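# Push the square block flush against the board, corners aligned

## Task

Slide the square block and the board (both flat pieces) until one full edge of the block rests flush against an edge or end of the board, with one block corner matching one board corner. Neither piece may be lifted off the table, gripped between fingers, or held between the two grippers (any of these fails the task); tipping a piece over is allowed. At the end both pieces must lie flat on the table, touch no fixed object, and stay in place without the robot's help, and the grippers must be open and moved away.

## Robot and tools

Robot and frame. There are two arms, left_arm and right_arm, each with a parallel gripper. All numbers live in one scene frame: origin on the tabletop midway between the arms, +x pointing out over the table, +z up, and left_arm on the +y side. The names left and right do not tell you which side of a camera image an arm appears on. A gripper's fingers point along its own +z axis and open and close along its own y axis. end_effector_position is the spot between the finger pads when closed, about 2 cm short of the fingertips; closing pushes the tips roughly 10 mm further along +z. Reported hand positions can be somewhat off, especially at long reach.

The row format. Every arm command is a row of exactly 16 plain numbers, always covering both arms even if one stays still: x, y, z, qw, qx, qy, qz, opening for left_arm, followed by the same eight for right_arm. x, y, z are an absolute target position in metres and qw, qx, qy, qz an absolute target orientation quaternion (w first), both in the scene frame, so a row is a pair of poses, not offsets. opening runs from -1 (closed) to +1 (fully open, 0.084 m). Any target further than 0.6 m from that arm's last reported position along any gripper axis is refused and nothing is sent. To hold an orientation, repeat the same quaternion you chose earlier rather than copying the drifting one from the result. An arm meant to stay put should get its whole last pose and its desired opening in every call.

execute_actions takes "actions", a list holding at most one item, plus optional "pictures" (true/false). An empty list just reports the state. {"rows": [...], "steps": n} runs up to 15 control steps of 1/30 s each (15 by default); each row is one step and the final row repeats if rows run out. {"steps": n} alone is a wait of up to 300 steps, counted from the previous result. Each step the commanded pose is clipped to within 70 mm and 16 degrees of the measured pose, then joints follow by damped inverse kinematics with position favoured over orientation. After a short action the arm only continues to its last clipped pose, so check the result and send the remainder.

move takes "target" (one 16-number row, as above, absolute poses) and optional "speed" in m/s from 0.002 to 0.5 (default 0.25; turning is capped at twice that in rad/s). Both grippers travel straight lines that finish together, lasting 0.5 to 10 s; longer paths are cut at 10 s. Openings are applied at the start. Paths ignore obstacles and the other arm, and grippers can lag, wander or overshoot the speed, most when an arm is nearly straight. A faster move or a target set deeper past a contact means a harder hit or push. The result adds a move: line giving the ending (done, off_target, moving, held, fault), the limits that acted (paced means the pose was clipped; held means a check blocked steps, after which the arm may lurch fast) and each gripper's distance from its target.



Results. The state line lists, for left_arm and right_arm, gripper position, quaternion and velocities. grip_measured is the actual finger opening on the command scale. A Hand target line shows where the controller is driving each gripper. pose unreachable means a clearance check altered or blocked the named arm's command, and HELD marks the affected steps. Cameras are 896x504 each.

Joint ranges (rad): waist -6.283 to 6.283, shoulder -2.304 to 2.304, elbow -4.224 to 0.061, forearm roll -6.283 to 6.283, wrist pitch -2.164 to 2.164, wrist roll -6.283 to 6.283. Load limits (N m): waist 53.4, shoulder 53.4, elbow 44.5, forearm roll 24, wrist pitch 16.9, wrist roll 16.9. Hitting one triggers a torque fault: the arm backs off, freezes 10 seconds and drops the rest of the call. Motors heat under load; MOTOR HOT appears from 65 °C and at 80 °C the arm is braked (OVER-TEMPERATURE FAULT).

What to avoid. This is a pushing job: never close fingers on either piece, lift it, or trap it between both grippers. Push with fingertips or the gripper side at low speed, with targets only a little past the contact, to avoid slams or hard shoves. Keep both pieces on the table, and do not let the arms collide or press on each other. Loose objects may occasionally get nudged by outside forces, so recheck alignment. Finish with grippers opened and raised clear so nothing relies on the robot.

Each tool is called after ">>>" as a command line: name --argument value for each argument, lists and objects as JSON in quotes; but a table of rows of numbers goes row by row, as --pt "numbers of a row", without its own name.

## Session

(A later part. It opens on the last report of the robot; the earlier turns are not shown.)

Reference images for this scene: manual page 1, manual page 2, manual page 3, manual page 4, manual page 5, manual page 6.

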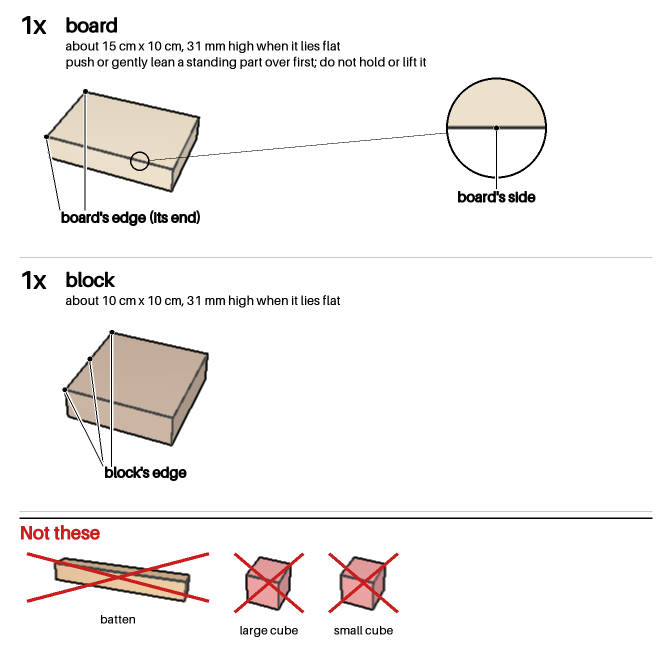

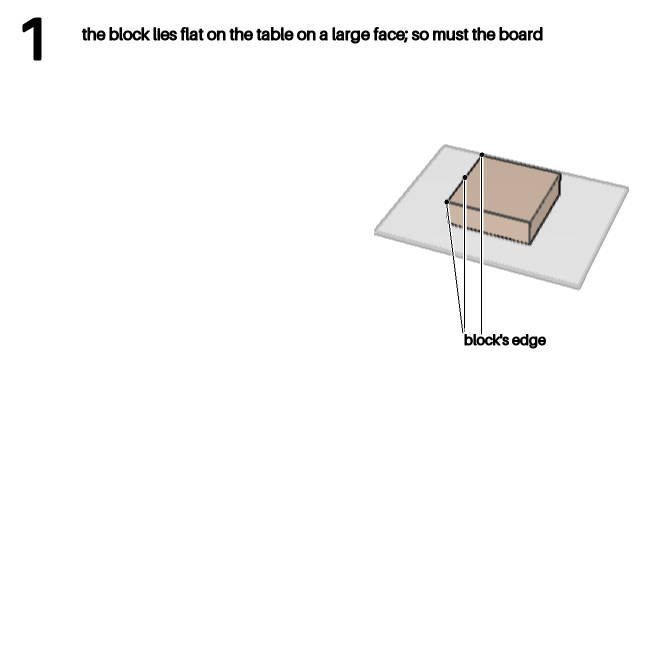

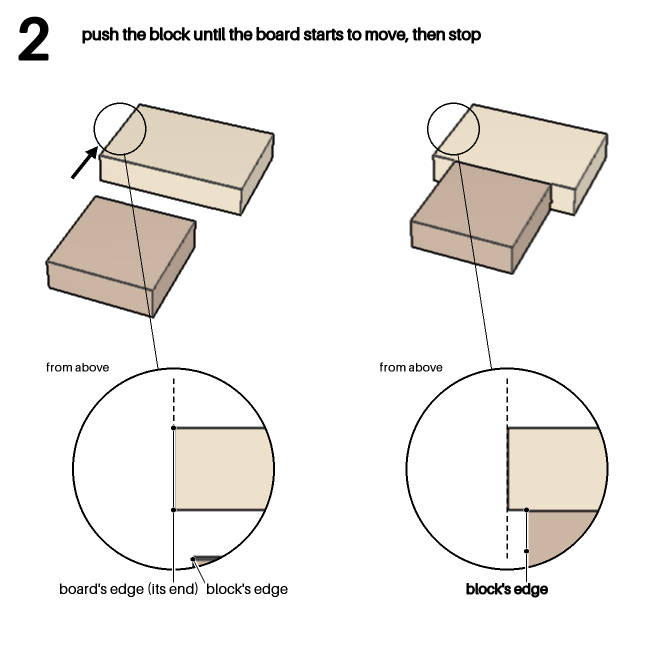

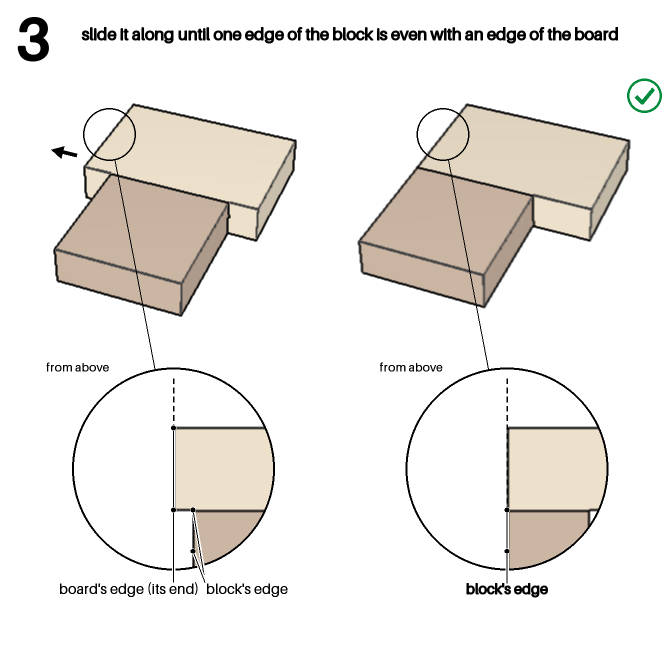

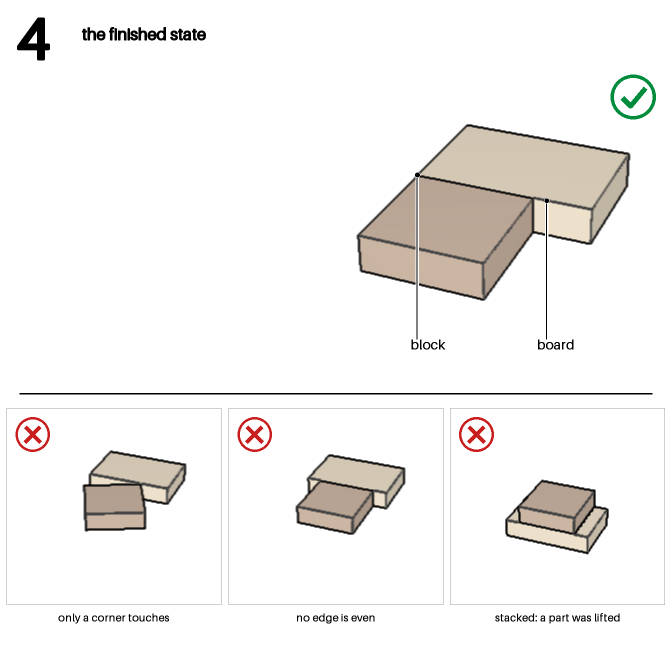

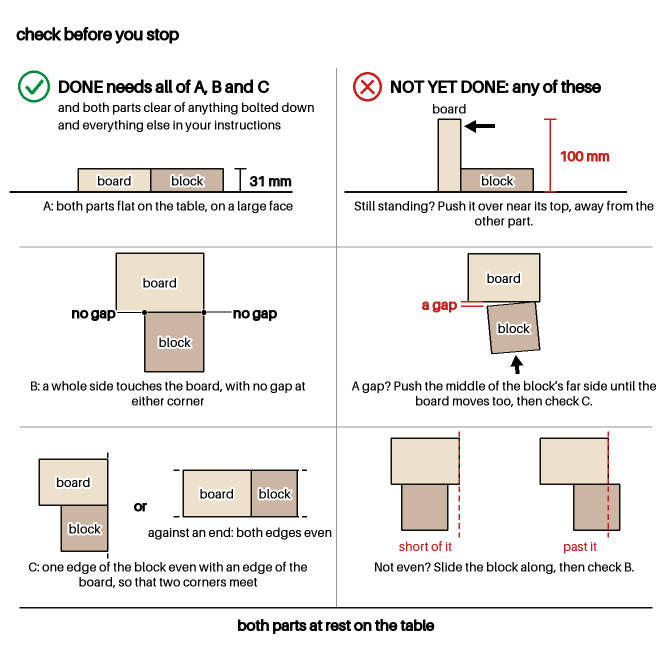

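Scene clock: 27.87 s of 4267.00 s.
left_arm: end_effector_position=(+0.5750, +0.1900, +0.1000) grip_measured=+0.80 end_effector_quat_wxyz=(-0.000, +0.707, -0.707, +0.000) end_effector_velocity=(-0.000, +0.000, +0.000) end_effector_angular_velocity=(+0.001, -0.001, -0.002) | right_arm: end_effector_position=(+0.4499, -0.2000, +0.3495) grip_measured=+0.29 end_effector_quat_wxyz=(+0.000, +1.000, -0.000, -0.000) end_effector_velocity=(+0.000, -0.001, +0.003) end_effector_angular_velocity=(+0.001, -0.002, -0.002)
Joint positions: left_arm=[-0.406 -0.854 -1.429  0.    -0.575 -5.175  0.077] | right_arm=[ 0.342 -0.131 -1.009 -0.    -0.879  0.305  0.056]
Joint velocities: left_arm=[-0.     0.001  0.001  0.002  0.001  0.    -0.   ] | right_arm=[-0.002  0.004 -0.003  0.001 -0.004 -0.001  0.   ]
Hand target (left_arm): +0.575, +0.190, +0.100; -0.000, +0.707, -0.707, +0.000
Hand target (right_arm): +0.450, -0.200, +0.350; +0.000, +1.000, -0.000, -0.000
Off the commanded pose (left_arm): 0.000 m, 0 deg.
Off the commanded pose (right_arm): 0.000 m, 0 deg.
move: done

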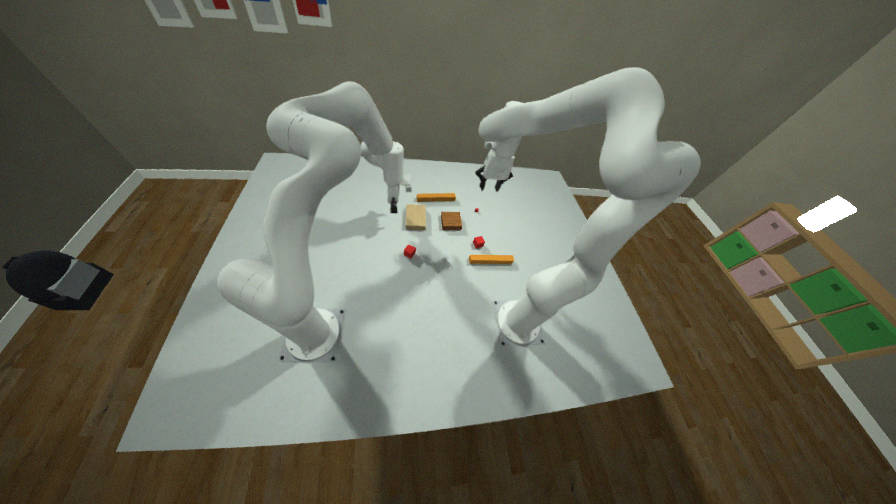

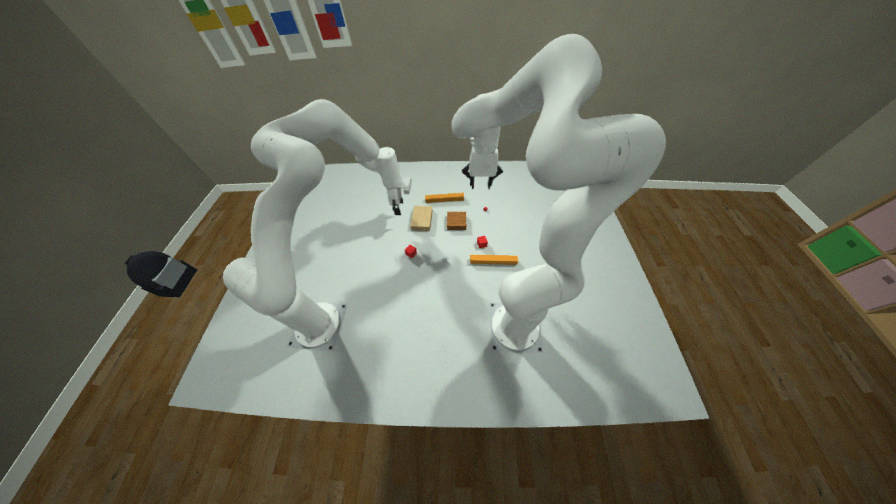

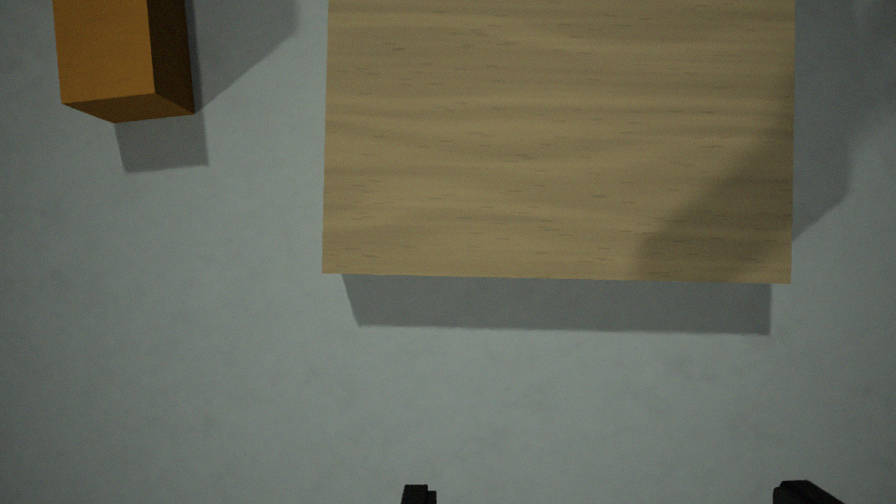

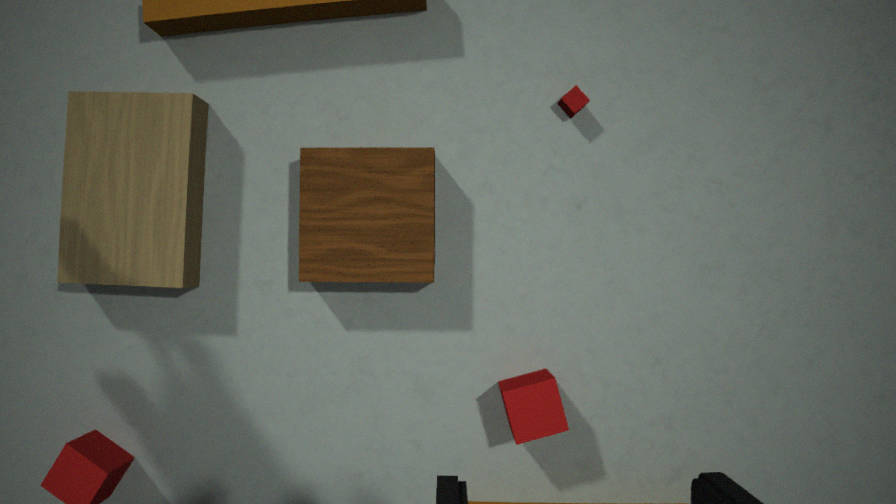

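Push to about 2 cm short, then measure.

>>> move --target '[0.565,0.16,0.03,0,-0.7071,0.7071,0,0.8,0.42,-0.26,0.35,0,1,0,0,0.3]' --speed 0.08

>>> move --target '[0.568,0.078,0.03,0,-0.7071,0.7071,0,0.8,0.42,-0.26,0.35,0,1,0,0,0.3]' --speed 0.03

>>> zoom_image --camera "cam_right_wrist" --region '[140,200,300,290]'

Scene clock: 34.83 s of 4267.00 s.
left_arm: end_effector_position=(+0.5653, +0.1601, +0.0304) grip_measured=+0.80 end_effector_quat_wxyz=(-0.000, +0.707, -0.707, +0.000) end_effector_velocity=(-0.001, -0.001, -0.002) end_effector_angular_velocity=(+0.000, +0.000, -0.000) | right_arm: end_effector_position=(+0.4200, -0.2596, +0.3500) grip_measured=+0.29 end_effector_quat_wxyz=(-0.000, +1.000, +0.000, -0.000) end_effector_velocity=(-0.001, -0.001, -0.000) end_effector_angular_velocity=(+0.001, +0.001, +0.000)
Joint positions: left_arm=[-0.454 -0.982 -1.472  0.    -0.489 -5.223  0.077] | right_arm=[ 0.23  -0.021 -0.892  0.    -0.872  0.192  0.056]
Joint velocities: left_arm=[-0.002 -0.004 -0.002 -0.     0.002 -0.002  0.   ] | right_arm=[-0.003  0.004  0.004  0.001 -0.    -0.004 -0.   ]
Hand target (left_arm): +0.565, +0.160, +0.030; -0.000, +0.707, -0.707, -0.000
Hand target (right_arm): +0.420, -0.260, +0.350; -0.000, +1.000, +0.000, -0.000
Off the commanded pose (left_arm): 0.000 m, 0 deg.
Off the commanded pose (right_arm): 0.000 m, 0 deg.
After step 90, 2.63 s passed at rest.
move: done

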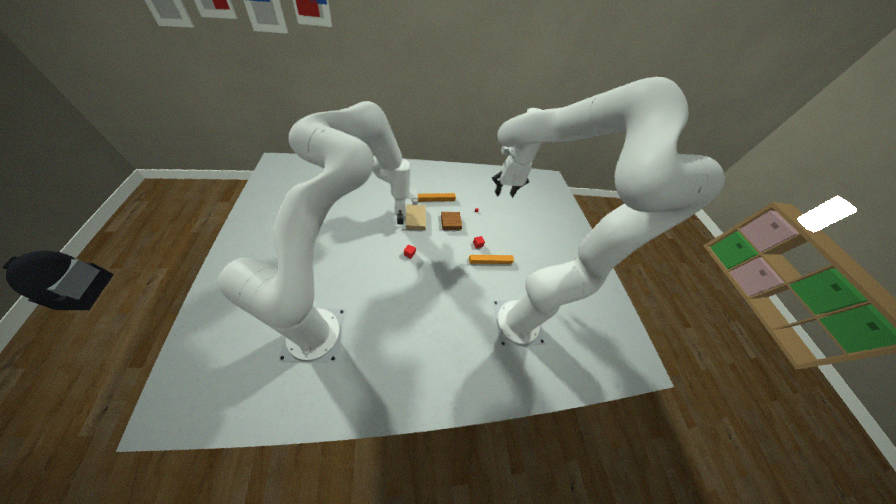

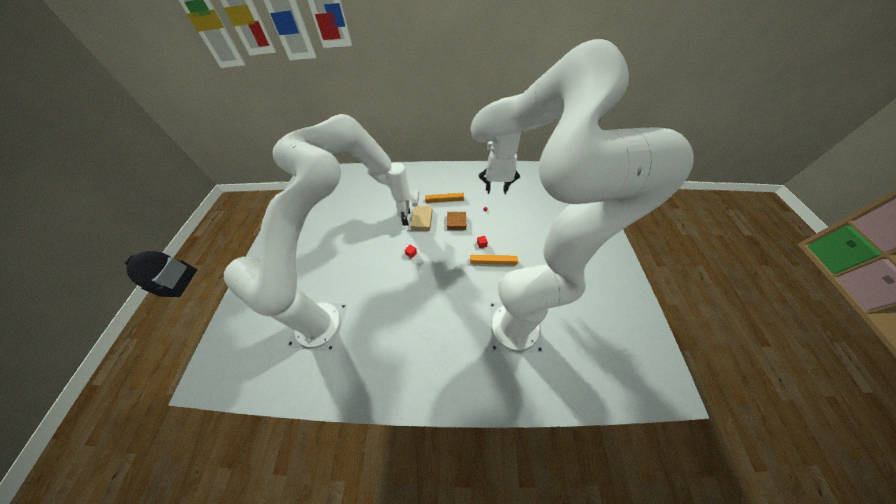

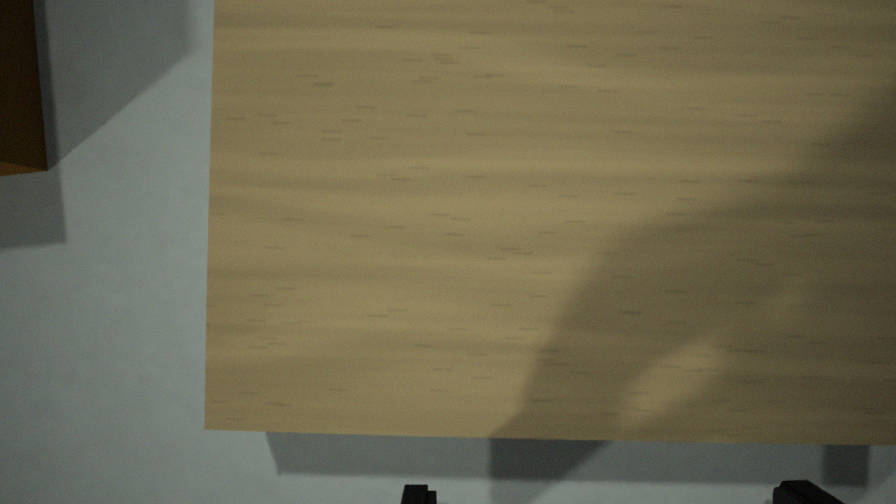

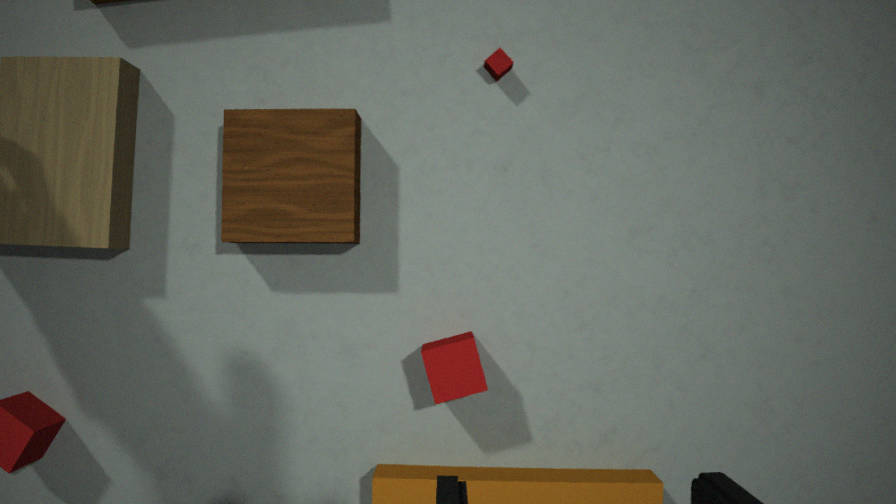

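Scene clock: 37.87 s of 4267.00 s.
left_arm: end_effector_position=(+0.5680, +0.0782, +0.0301) grip_measured=+0.80 end_effector_quat_wxyz=(+0.000, +0.707, -0.707, -0.000) end_effector_velocity=(+0.000, -0.002, -0.001) end_effector_angular_velocity=(+0.000, +0.001, +0.001) | right_arm: end_effector_position=(+0.4200, -0.2600, +0.3500) grip_measured=+0.29 end_effector_quat_wxyz=(-0.000, +1.000, -0.000, -0.000) end_effector_velocity=(-0.000, -0.000, -0.000) end_effector_angular_velocity=(-0.000, +0.002, -0.001)
Joint positions: left_arm=[-0.554 -1.079 -1.66  -0.    -0.581 -5.322  0.077] | right_arm=[ 0.23  -0.021 -0.892  0.    -0.871  0.192  0.056]
Joint velocities: left_arm=[-0.002 -0.004 -0.006 -0.    -0.003 -0.002  0.   ] | right_arm=[-0.001 -0.001  0.    -0.    -0.001  0.    -0.   ]
Hand target (left_arm): +0.568, +0.078, +0.030; +0.000, +0.707, -0.707, -0.000
Hand target (right_arm): +0.420, -0.260, +0.350; -0.000, +1.000, -0.000, -0.000
Off the commanded pose (left_arm): 0.000 m, 0 deg.
Off the commanded pose (right_arm): 0.000 m, 0 deg.
move: done

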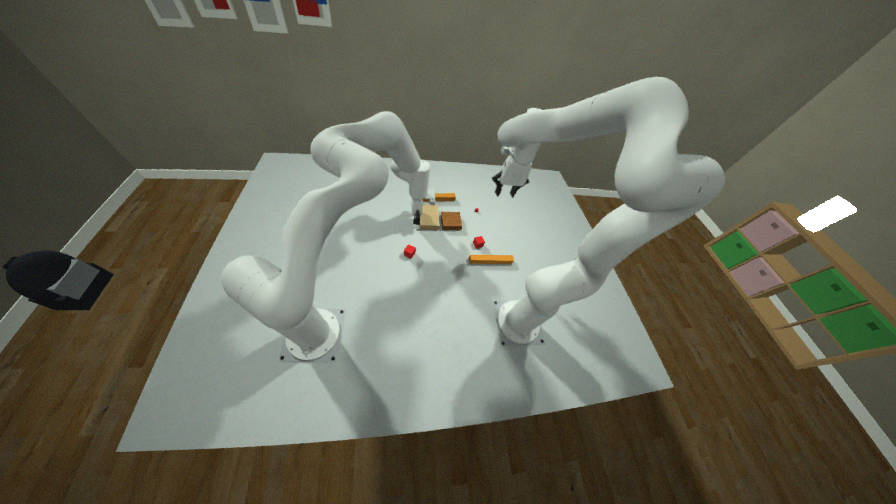

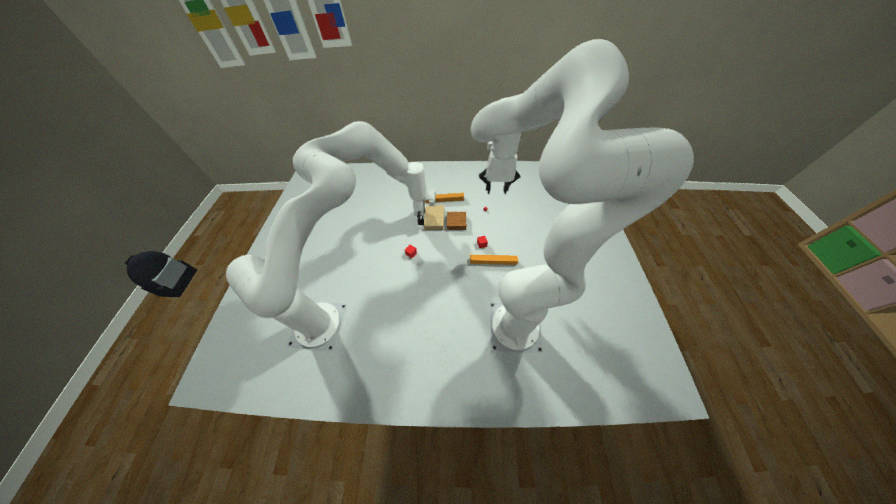

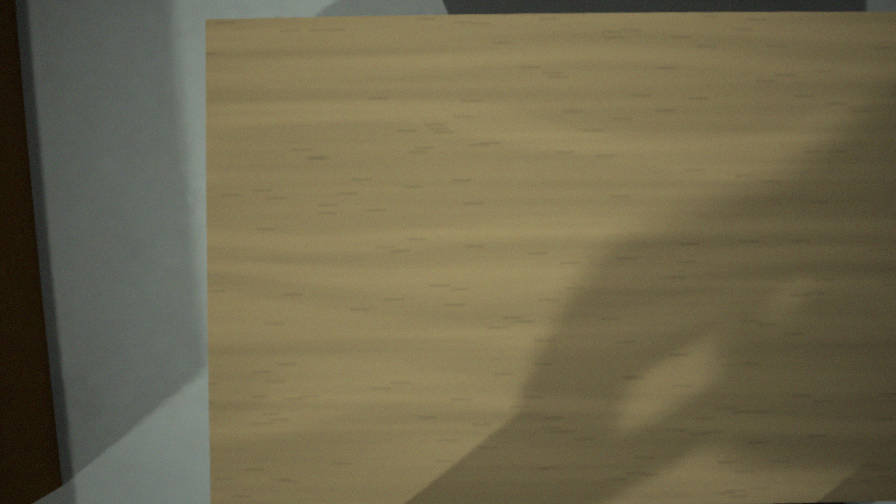

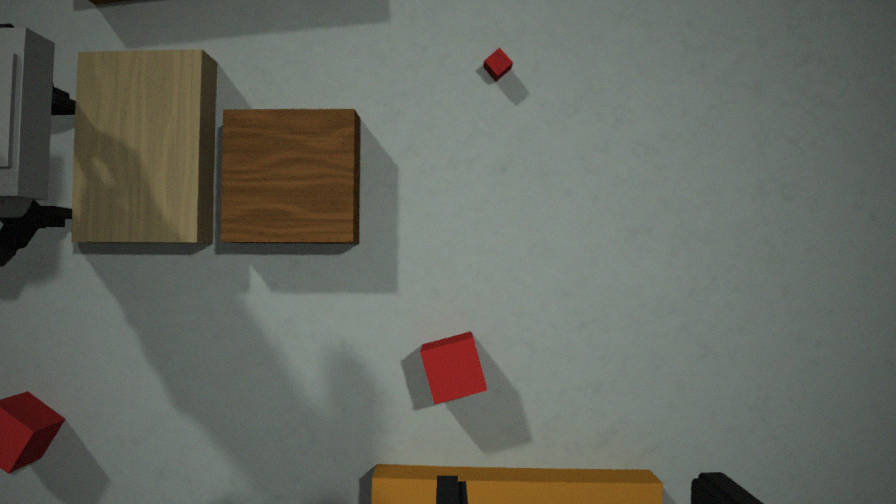

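Region (140, 200, 300, 290) of cam_right_wrist's 896x504 image, scaled by 3.150, with more detail than that image has; it fills the top 284 rows of this view, and the rest is white.

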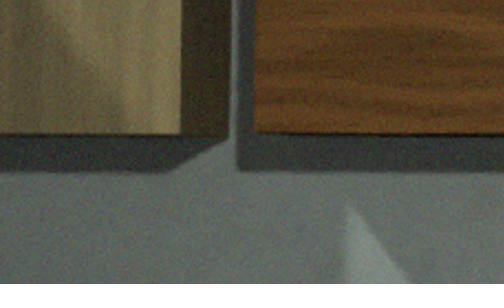

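>>> move --target '[0.5686,0.056,0.03,0,-0.7071,0.7071,0,0.8,0.42,-0.26,0.35,0,1,0,0,0.3]' --speed 0.012

>>> move --target '[0.56,0.08,0.2,0,-0.7071,0.7071,0,0.8,0.42,-0.26,0.35,0,1,0,0,0.3]' --speed 0.12

Scene clock: 47.43 s of 4267.00 s.
left_arm: end_effector_position=(+0.5686, +0.0562, +0.0300) grip_measured=+0.80 end_effector_quat_wxyz=(+0.000, +0.707, -0.707, -0.000) end_effector_velocity=(+0.000, -0.003, -0.000) end_effector_angular_velocity=(-0.001, -0.001, -0.001) | right_arm: end_effector_position=(+0.4200, -0.2600, +0.3500) grip_measured=+0.29 end_effector_quat_wxyz=(-0.000, +1.000, -0.000, +0.000) end_effector_velocity=(-0.000, +0.000, +0.000) end_effector_angular_velocity=(-0.000, +0.000, +0.000)
Joint positions: left_arm=[-0.578 -1.109 -1.719 -0.    -0.61  -5.347  0.077] | right_arm=[ 0.23  -0.021 -0.892  0.    -0.871  0.192  0.056]
Joint velocities: left_arm=[-0.003 -0.004 -0.006  0.    -0.001 -0.002  0.   ] | right_arm=[ 0.     0.    -0.     0.    -0.001  0.     0.   ]
Hand target (left_arm): +0.569, +0.056, +0.030; +0.000, +0.707, -0.707, -0.000
Hand target (right_arm): +0.420, -0.260, +0.350; +0.000, +1.000, -0.000, -0.000
Off the commanded pose (left_arm): 0.000 m, 0 deg.
Off the commanded pose (right_arm): 0.000 m, 0 deg.
After step 90, 4.50 s passed at rest.
move: done

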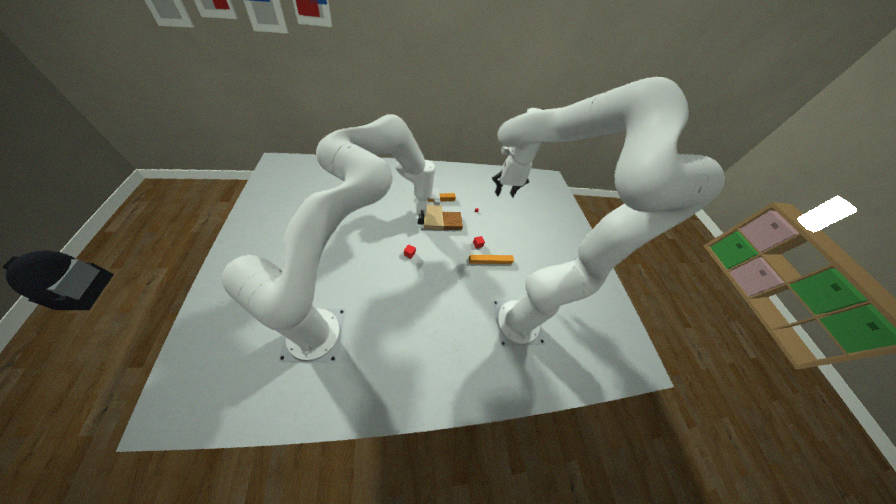

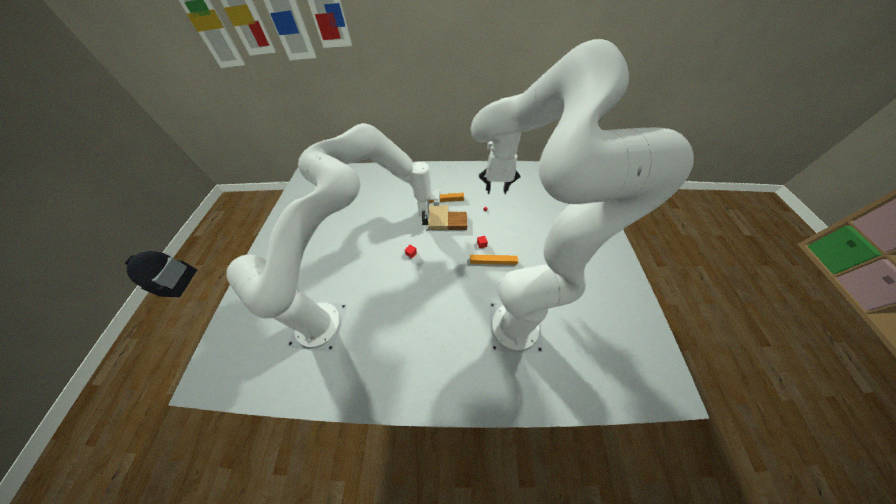

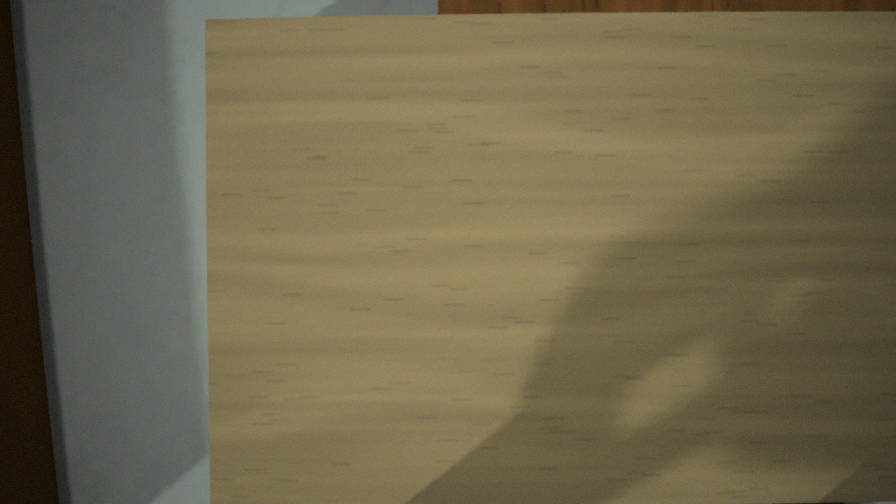

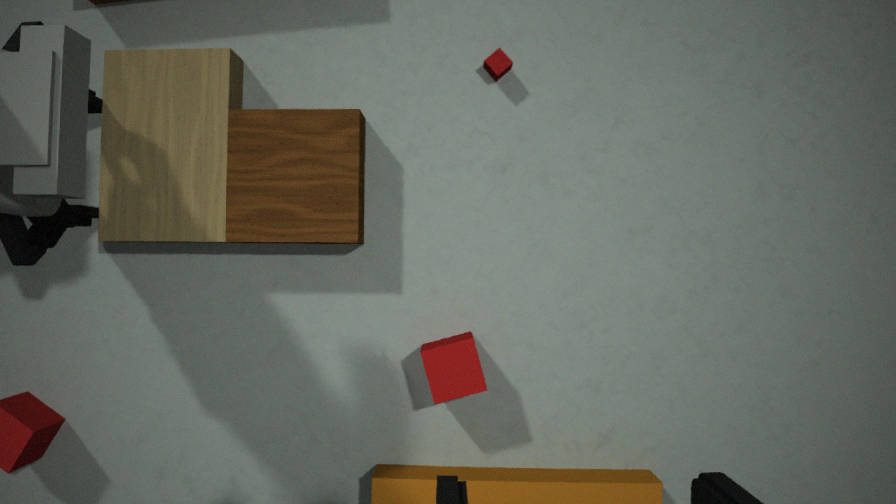

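Scene clock: 49.30 s of 4267.00 s.
left_arm: end_effector_position=(+0.5597, +0.0801, +0.1995) grip_measured=+0.80 end_effector_quat_wxyz=(+0.000, +0.707, -0.707, -0.000) end_effector_velocity=(+0.000, +0.000, +0.003) end_effector_angular_velocity=(-0.000, -0.001, +0.001) | right_arm: end_effector_position=(+0.4200, -0.2600, +0.3500) grip_measured=+0.29 end_effector_quat_wxyz=(-0.000, +1.000, +0.000, +0.000) end_effector_velocity=(-0.000, +0.001, -0.001) end_effector_angular_velocity=(+0.001, +0.001, -0.001)
Joint positions: left_arm=[-0.558 -0.816 -1.621 -0.    -0.805 -5.326  0.077] | right_arm=[ 0.23  -0.021 -0.892  0.    -0.871  0.192  0.056]
Joint velocities: left_arm=[ 0.001  0.003 -0.001  0.    -0.004  0.     0.   ] | right_arm=[ 0.001 -0.001  0.     0.001  0.001  0.001  0.   ]
Hand target (left_arm): +0.560, +0.080, +0.200; +0.000, +0.707, -0.707, +0.000
Hand target (right_arm): +0.420, -0.260, +0.350; +0.000, +1.000, -0.000, +0.000
Off the commanded pose (left_arm): 0.001 m, 0 deg.
Off the commanded pose (right_arm): 0.000 m, 0 deg.
move: done

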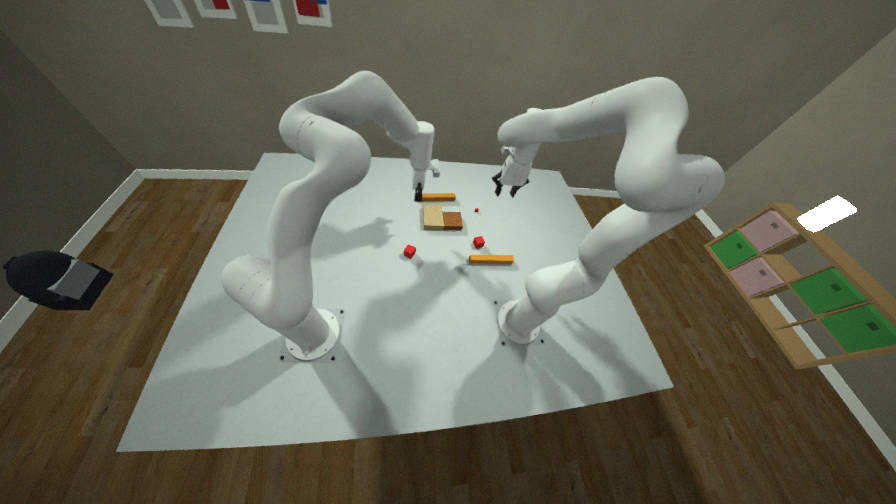

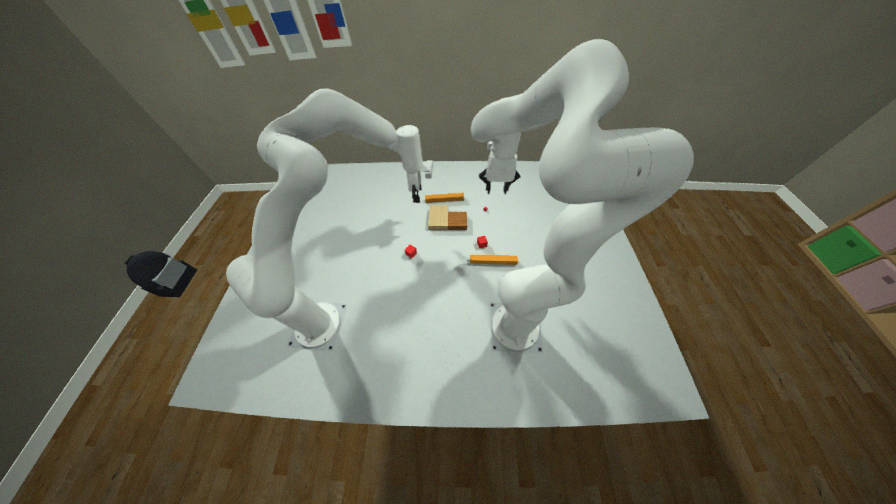

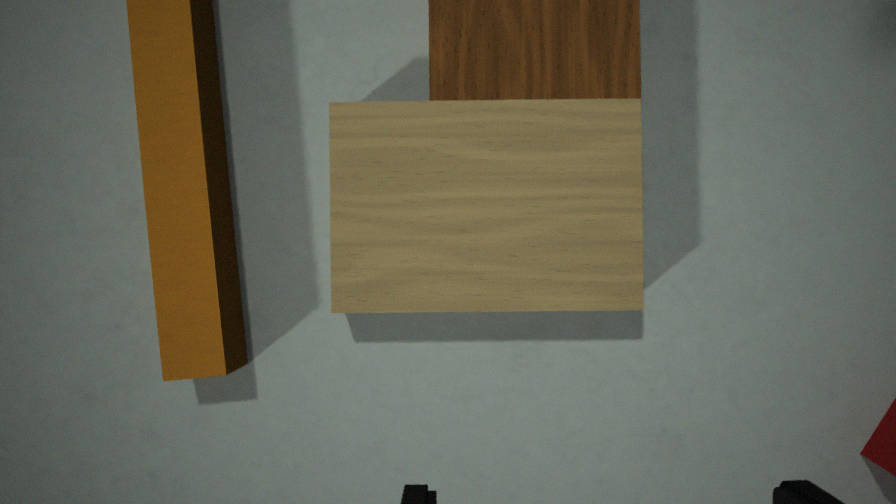

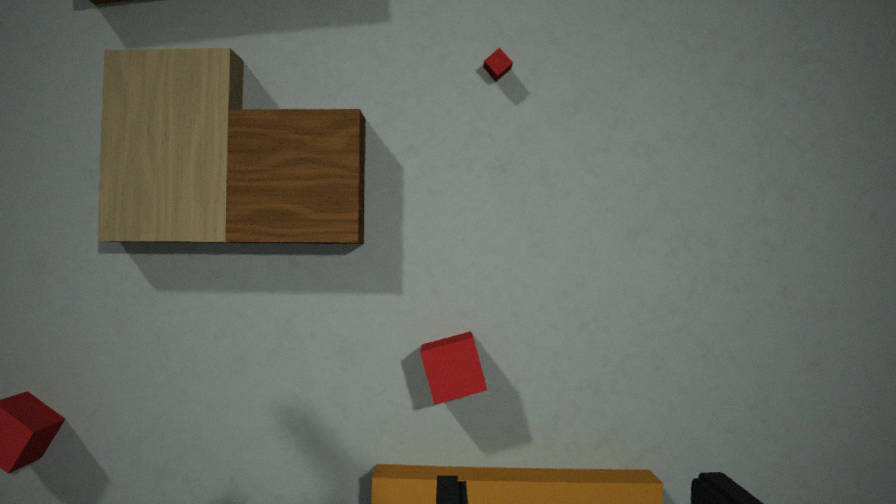

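>>> finished_scene --scene 2

The scene is finished: the task was done.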